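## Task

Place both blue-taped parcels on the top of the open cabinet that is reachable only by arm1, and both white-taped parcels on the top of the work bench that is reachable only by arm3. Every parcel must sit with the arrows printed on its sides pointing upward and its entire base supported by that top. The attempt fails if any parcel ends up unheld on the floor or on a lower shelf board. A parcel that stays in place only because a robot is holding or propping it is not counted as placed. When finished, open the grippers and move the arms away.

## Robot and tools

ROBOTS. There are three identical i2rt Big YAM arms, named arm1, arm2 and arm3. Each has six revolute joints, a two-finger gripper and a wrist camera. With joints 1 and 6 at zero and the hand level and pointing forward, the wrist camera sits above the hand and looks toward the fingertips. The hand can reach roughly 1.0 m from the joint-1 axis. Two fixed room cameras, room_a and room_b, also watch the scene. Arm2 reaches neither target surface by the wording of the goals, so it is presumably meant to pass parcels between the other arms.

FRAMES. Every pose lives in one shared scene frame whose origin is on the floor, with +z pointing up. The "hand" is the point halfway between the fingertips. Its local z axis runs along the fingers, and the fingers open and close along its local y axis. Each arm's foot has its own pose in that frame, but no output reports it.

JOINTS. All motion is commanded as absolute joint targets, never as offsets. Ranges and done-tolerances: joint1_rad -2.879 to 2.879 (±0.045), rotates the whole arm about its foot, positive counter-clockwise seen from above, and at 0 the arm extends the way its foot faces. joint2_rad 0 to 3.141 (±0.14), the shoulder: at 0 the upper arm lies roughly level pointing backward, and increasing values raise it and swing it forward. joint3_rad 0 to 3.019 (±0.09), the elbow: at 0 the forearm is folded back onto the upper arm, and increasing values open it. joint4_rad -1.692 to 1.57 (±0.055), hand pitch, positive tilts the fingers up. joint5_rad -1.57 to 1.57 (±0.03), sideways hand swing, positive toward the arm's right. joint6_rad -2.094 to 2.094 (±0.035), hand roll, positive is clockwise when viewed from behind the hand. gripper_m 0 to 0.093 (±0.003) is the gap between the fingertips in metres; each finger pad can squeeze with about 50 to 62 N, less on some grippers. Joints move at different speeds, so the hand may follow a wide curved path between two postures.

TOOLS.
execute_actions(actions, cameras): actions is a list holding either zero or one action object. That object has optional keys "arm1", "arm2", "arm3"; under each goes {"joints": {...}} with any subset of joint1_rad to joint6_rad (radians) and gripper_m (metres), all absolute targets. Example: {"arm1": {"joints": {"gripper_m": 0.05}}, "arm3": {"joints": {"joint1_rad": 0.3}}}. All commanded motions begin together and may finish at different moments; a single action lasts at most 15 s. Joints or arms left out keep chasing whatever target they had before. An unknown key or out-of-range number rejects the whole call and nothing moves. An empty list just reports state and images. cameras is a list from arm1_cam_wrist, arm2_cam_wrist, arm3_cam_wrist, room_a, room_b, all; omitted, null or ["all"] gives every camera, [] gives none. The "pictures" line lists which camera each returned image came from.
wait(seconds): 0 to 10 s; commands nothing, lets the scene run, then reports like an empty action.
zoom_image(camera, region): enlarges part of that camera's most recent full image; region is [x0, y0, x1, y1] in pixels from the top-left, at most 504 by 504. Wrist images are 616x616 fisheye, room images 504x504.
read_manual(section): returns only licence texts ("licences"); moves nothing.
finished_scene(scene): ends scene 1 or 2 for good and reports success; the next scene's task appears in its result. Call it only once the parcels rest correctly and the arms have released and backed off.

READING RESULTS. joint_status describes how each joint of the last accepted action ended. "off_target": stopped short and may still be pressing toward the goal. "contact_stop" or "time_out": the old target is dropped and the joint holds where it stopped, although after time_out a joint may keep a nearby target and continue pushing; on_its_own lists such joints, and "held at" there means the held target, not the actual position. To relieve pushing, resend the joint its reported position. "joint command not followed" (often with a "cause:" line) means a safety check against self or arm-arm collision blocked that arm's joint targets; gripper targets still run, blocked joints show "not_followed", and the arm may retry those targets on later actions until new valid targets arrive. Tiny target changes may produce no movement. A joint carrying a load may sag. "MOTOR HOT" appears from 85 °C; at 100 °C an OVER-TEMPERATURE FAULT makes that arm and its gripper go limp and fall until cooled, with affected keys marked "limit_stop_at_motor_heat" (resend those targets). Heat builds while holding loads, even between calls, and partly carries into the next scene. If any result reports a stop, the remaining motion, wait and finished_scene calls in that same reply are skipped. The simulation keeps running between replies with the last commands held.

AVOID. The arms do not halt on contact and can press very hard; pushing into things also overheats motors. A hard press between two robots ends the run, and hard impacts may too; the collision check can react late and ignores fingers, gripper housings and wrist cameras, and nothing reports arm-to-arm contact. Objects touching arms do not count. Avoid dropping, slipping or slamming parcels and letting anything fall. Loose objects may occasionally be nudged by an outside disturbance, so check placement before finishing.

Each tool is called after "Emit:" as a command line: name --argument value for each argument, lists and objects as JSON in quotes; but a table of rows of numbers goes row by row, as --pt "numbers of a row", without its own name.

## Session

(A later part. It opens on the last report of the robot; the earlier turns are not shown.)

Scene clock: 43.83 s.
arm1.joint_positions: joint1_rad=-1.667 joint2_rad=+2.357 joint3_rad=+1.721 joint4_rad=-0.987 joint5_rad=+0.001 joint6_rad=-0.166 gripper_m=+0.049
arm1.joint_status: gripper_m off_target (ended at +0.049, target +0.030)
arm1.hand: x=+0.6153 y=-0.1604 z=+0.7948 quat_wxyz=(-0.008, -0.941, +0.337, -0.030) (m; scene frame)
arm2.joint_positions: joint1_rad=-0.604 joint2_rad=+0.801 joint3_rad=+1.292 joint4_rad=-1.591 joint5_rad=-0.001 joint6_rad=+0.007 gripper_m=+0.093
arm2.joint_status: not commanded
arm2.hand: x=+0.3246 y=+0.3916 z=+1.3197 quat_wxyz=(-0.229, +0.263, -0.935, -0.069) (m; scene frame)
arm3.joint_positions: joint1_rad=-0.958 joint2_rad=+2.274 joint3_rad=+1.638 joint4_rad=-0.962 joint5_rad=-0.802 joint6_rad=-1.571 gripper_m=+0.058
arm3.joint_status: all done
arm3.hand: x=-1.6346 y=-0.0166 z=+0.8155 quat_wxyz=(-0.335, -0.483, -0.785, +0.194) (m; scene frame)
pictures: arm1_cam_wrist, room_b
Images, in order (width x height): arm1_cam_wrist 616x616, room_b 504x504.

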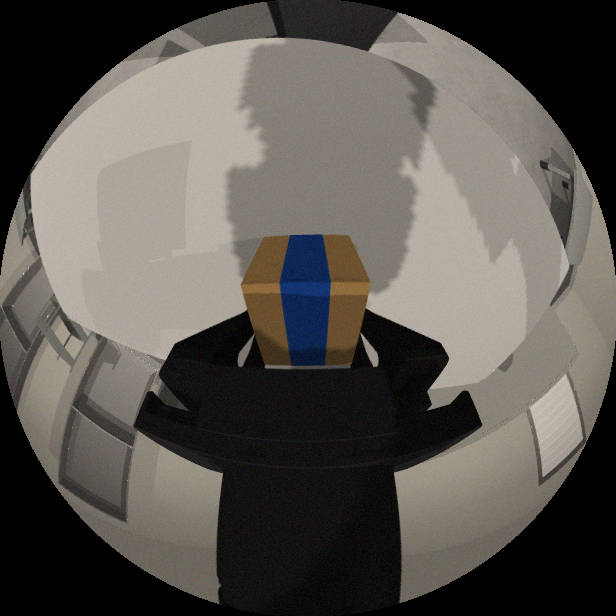

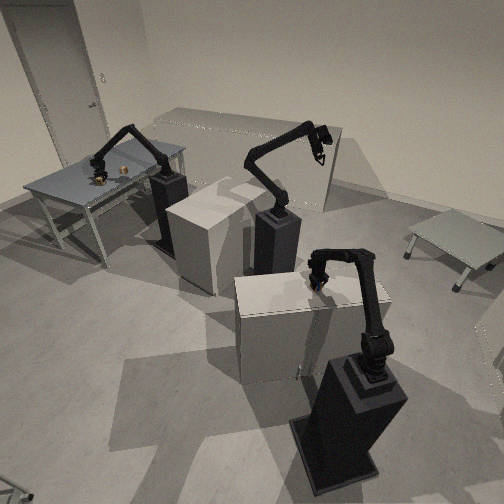

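Emit:
execute_actions --actions '[{"arm1":{"joints":{"joint2_rad":2.1,"joint4_rad":-1.04}},"arm3":{"joints":{"joint2_rad":2.3,"joint4_rad":-0.92}}}]' --cameras '[]'

Emit:
execute_actions --actions '[{"arm1":{"joints":{"joint1_rad":0.83}}}]' --cameras '["arm1_cam_wrist","arm3_cam_wrist"]'

Scene clock: 45.50 s.
arm1.joint_positions: joint1_rad=-1.667 joint2_rad=+2.100 joint3_rad=+1.727 joint4_rad=-1.030 joint5_rad=+0.001 joint6_rad=-0.166 gripper_m=+0.049
arm1.joint_status: all done
arm1.hand: x=+0.5888 y=-0.1336 z=+0.9586 quat_wxyz=(+0.046, -0.939, +0.336, +0.066) (m; scene frame)
arm2.joint_positions: joint1_rad=-0.604 joint2_rad=+0.801 joint3_rad=+1.292 joint4_rad=-1.591 joint5_rad=-0.001 joint6_rad=+0.007 gripper_m=+0.093
arm2.joint_status: not commanded
arm2.hand: x=+0.3246 y=+0.3916 z=+1.3197 quat_wxyz=(-0.229, +0.263, -0.935, -0.069) (m; scene frame)
arm3.joint_positions: joint1_rad=-0.958 joint2_rad=+2.288 joint3_rad=+1.638 joint4_rad=-0.937 joint5_rad=-0.807 joint6_rad=-1.573 gripper_m=+0.058
arm3.joint_status: all done
arm3.hand: x=-1.6363 y=-0.0182 z=+0.8076 quat_wxyz=(-0.335, -0.480, -0.786, +0.200) (m; scene frame)
pictures: none
No camera images: the call's "cameras" was empty. Leave "cameras" out to get every camera's image.

Scene clock: 48.03 s.
arm1.joint_positions: joint1_rad=+0.832 joint2_rad=+2.100 joint3_rad=+1.727 joint4_rad=-1.030 joint5_rad=-0.002 joint6_rad=-0.165 gripper_m=+0.049
arm1.joint_status: all done
arm1.hand: x=+1.0769 y=-1.3048 z=+0.9623 quat_wxyz=(-0.062, -0.616, -0.783, +0.055) (m; scene frame)
arm2.joint_positions: joint1_rad=-0.604 joint2_rad=+0.801 joint3_rad=+1.292 joint4_rad=-1.591 joint5_rad=-0.001 joint6_rad=+0.007 gripper_m=+0.093
arm2.joint_status: not commanded
arm2.hand: x=+0.3246 y=+0.3916 z=+1.3197 quat_wxyz=(-0.229, +0.263, -0.935, -0.069) (m; scene frame)
arm3.joint_positions: joint1_rad=-0.958 joint2_rad=+2.288 joint3_rad=+1.638 joint4_rad=-0.937 joint5_rad=-0.807 joint6_rad=-1.573 gripper_m=+0.058
arm3.joint_status: not commanded
arm3.hand: x=-1.6363 y=-0.0182 z=+0.8076 quat_wxyz=(-0.335, -0.480, -0.786, +0.200) (m; scene frame)
pictures: arm1_cam_wrist, arm3_cam_wrist
Images, in order (width x height): arm1_cam_wrist 616x616, arm3_cam_wrist 616x616.

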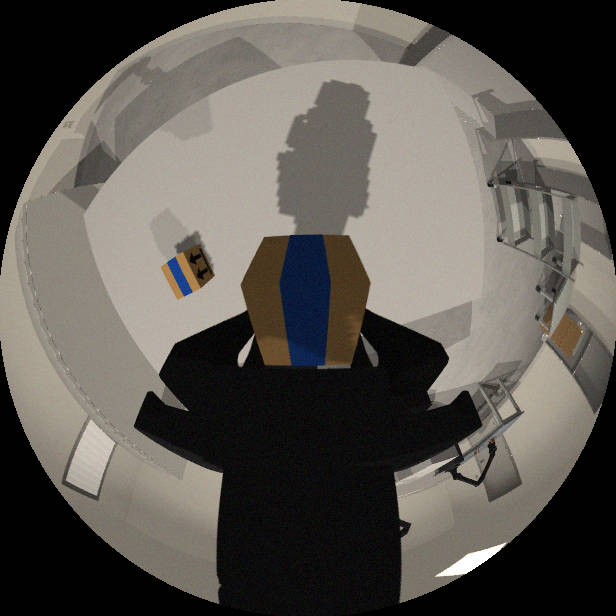

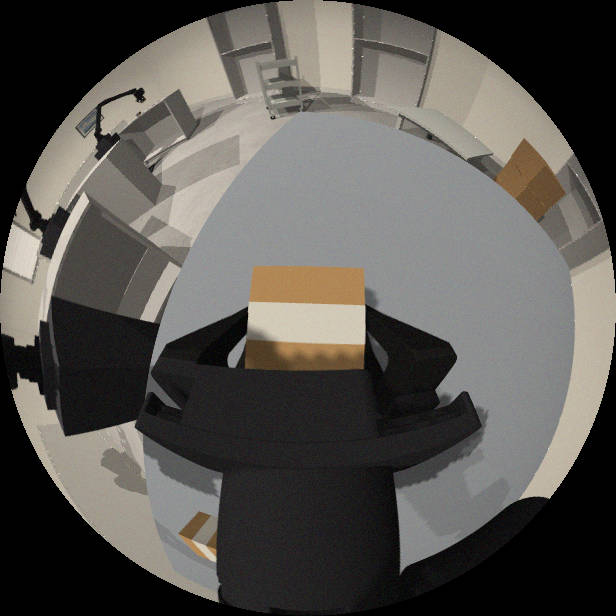

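Emit:
execute_actions --actions '[{"arm1":{"joints":{"joint2_rad":2.27}},"arm3":{"joints":{"gripper_m":0.093}}}]' --cameras '[]'

Emit:
execute_actions --actions '[{"arm1":{"joints":{"joint2_rad":2.33}},"arm3":{"joints":{"joint2_rad":1.75,"joint4_rad":-1.3}}}]' --cameras '["arm1_cam_wrist","room_a"]'

Scene clock: 49.37 s.
arm1.joint_positions: joint1_rad=+0.832 joint2_rad=+2.305 joint3_rad=+1.727 joint4_rad=-1.030 joint5_rad=-0.002 joint6_rad=-0.165 gripper_m=+0.049
arm1.joint_status: all done
arm1.hand: x=+1.0766 y=-1.2728 z=+0.8327 quat_wxyz=(+0.007, -0.617, -0.786, -0.021) (m; scene frame)
arm2.joint_positions: joint1_rad=-0.604 joint2_rad=+0.801 joint3_rad=+1.292 joint4_rad=-1.591 joint5_rad=-0.001 joint6_rad=+0.007 gripper_m=+0.093
arm2.joint_status: not commanded
arm2.hand: x=+0.3246 y=+0.3916 z=+1.3197 quat_wxyz=(-0.229, +0.263, -0.935, -0.069) (m; scene frame)
arm3.joint_positions: joint1_rad=-0.958 joint2_rad=+2.289 joint3_rad=+1.638 joint4_rad=-0.937 joint5_rad=-0.807 joint6_rad=-1.573 gripper_m=+0.093
arm3.joint_status: all done
arm3.hand: x=-1.6363 y=-0.0181 z=+0.8069 quat_wxyz=(-0.335, -0.480, -0.786, +0.200) (m; scene frame)
pictures: none
No camera images: the call's "cameras" was empty. Leave "cameras" out to get every camera's image.

Scene clock: 51.13 s.
arm1.joint_positions: joint1_rad=+0.832 joint2_rad=+2.324 joint3_rad=+1.727 joint4_rad=-1.030 joint5_rad=-0.002 joint6_rad=-0.165 gripper_m=+0.049
arm1.joint_status: all done
arm1.hand: x=+1.0765 y=-1.2685 z=+0.8213 quat_wxyz=(+0.013, -0.617, -0.786, -0.027) (m; scene frame)
arm2.joint_positions: joint1_rad=-0.604 joint2_rad=+0.801 joint3_rad=+1.292 joint4_rad=-1.591 joint5_rad=-0.001 joint6_rad=+0.007 gripper_m=+0.093
arm2.joint_status: not commanded
arm2.hand: x=+0.3246 y=+0.3916 z=+1.3197 quat_wxyz=(-0.229, +0.263, -0.935, -0.069) (m; scene frame)
arm3.joint_positions: joint1_rad=-0.958 joint2_rad=+1.761 joint3_rad=+1.638 joint4_rad=-1.285 joint5_rad=-0.806 joint6_rad=-1.573 gripper_m=+0.093
arm3.joint_status: all done
arm3.hand: x=-1.5867 y=+0.0054 z=+1.1119 quat_wxyz=(-0.290, -0.448, -0.802, +0.270) (m; scene frame)
pictures: arm1_cam_wrist, room_a
Images, in order (width x height): arm1_cam_wrist 616x616, room_a 504x504.

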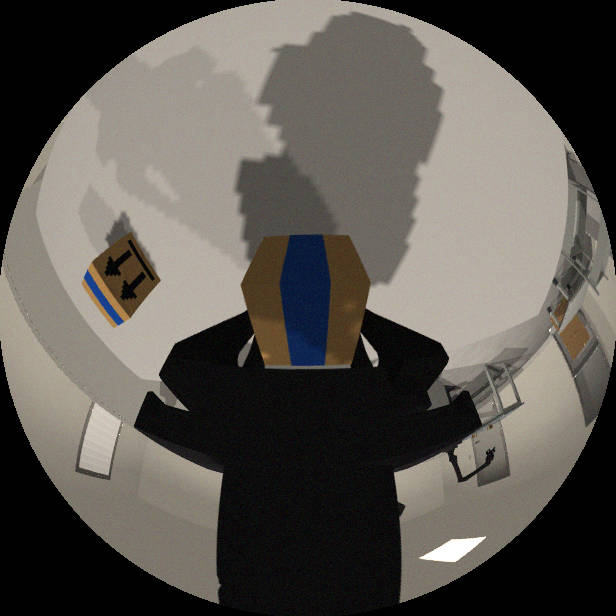

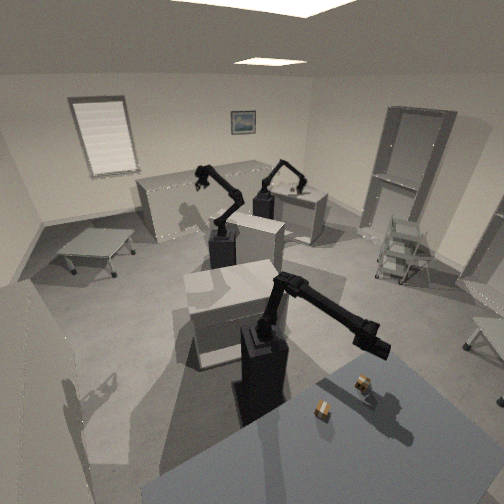

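Emit:
execute_actions --actions '[{"arm1":{"joints":{"gripper_m":0.093}}}]' --cameras '[]'

Emit:
execute_actions --actions '[{"arm1":{"joints":{"joint2_rad":1.7,"joint4_rad":-1.45}},"arm3":{"joints":{"joint2_rad":1.3,"joint4_rad":-1.6,"joint5_rad":0,"joint6_rad":0}}}]' --cameras '["arm1_cam_wrist","arm3_cam_wrist","room_a"]'

Emit:
zoom_image --camera "room_a" --region '[300,360,390,430]'

Scene clock: 52.00 s.
arm1.joint_positions: joint1_rad=+0.832 joint2_rad=+2.324 joint3_rad=+1.727 joint4_rad=-1.030 joint5_rad=-0.002 joint6_rad=-0.165 gripper_m=+0.093
arm1.joint_status: all done
arm1.hand: x=+1.0765 y=-1.2685 z=+0.8213 quat_wxyz=(+0.013, -0.617, -0.786, -0.027) (m; scene frame)
arm2.joint_positions: joint1_rad=-0.604 joint2_rad=+0.801 joint3_rad=+1.292 joint4_rad=-1.591 joint5_rad=-0.001 joint6_rad=+0.007 gripper_m=+0.093
arm2.joint_status: not commanded
arm2.hand: x=+0.3246 y=+0.3916 z=+1.3197 quat_wxyz=(-0.229, +0.263, -0.935, -0.069) (m; scene frame)
arm3.joint_positions: joint1_rad=-0.958 joint2_rad=+1.761 joint3_rad=+1.638 joint4_rad=-1.285 joint5_rad=-0.806 joint6_rad=-1.573 gripper_m=+0.093
arm3.joint_status: not commanded
arm3.hand: x=-1.5867 y=+0.0054 z=+1.1119 quat_wxyz=(-0.290, -0.448, -0.802, +0.270) (m; scene frame)
pictures: none
No camera images: the call's "cameras" was empty. Leave "cameras" out to get every camera's image.

Scene clock: 54.17 s.
arm1.joint_positions: joint1_rad=+0.832 joint2_rad=+1.712 joint3_rad=+1.737 joint4_rad=-1.438 joint5_rad=-0.002 joint6_rad=-0.165 gripper_m=+0.093
arm1.joint_status: all done
arm1.hand: x=+1.0655 y=-1.2000 z=+1.1835 quat_wxyz=(-0.059, -0.616, -0.784, +0.051) (m; scene frame)
arm2.joint_positions: joint1_rad=-0.604 joint2_rad=+0.801 joint3_rad=+1.292 joint4_rad=-1.591 joint5_rad=-0.001 joint6_rad=+0.007 gripper_m=+0.093
arm2.joint_status: not commanded
arm2.hand: x=+0.3246 y=+0.3916 z=+1.3197 quat_wxyz=(-0.229, +0.263, -0.935, -0.069) (m; scene frame)
arm3.joint_positions: joint1_rad=-0.958 joint2_rad=+1.311 joint3_rad=+1.638 joint4_rad=-1.587 joint5_rad=-0.003 joint6_rad=-0.010 gripper_m=+0.093
arm3.joint_status: all done
arm3.hand: x=-1.5142 y=+0.1806 z=+1.2616 quat_wxyz=(-0.035, -0.958, -0.238, +0.155) (m; scene frame)
pictures: arm1_cam_wrist, arm3_cam_wrist, room_a
Images, in order (width x height): arm1_cam_wrist 616x616, arm3_cam_wrist 616x616, room_a 504x504.

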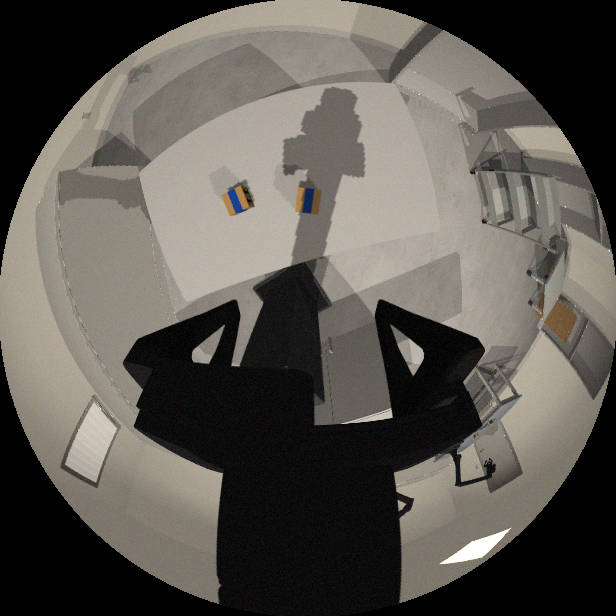

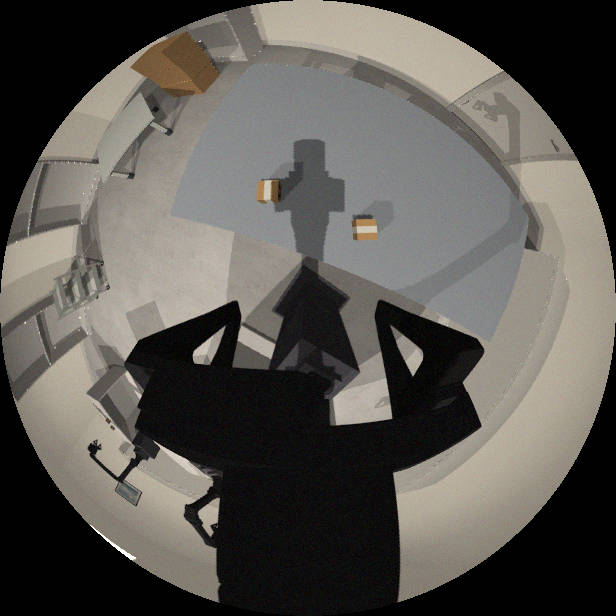

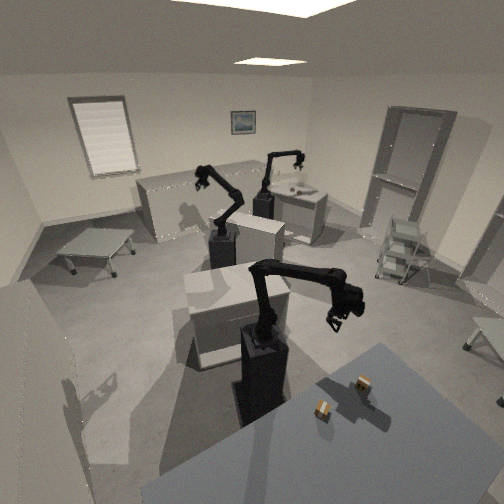

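Region (300, 360, 390, 430) of room_a's 504x504 image, scaled by 5.600, with more detail than that image has.

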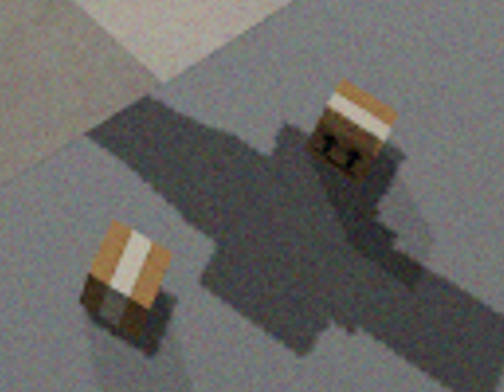

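Emit:
finished_scene --scene 1

The scene is finished: the task was done.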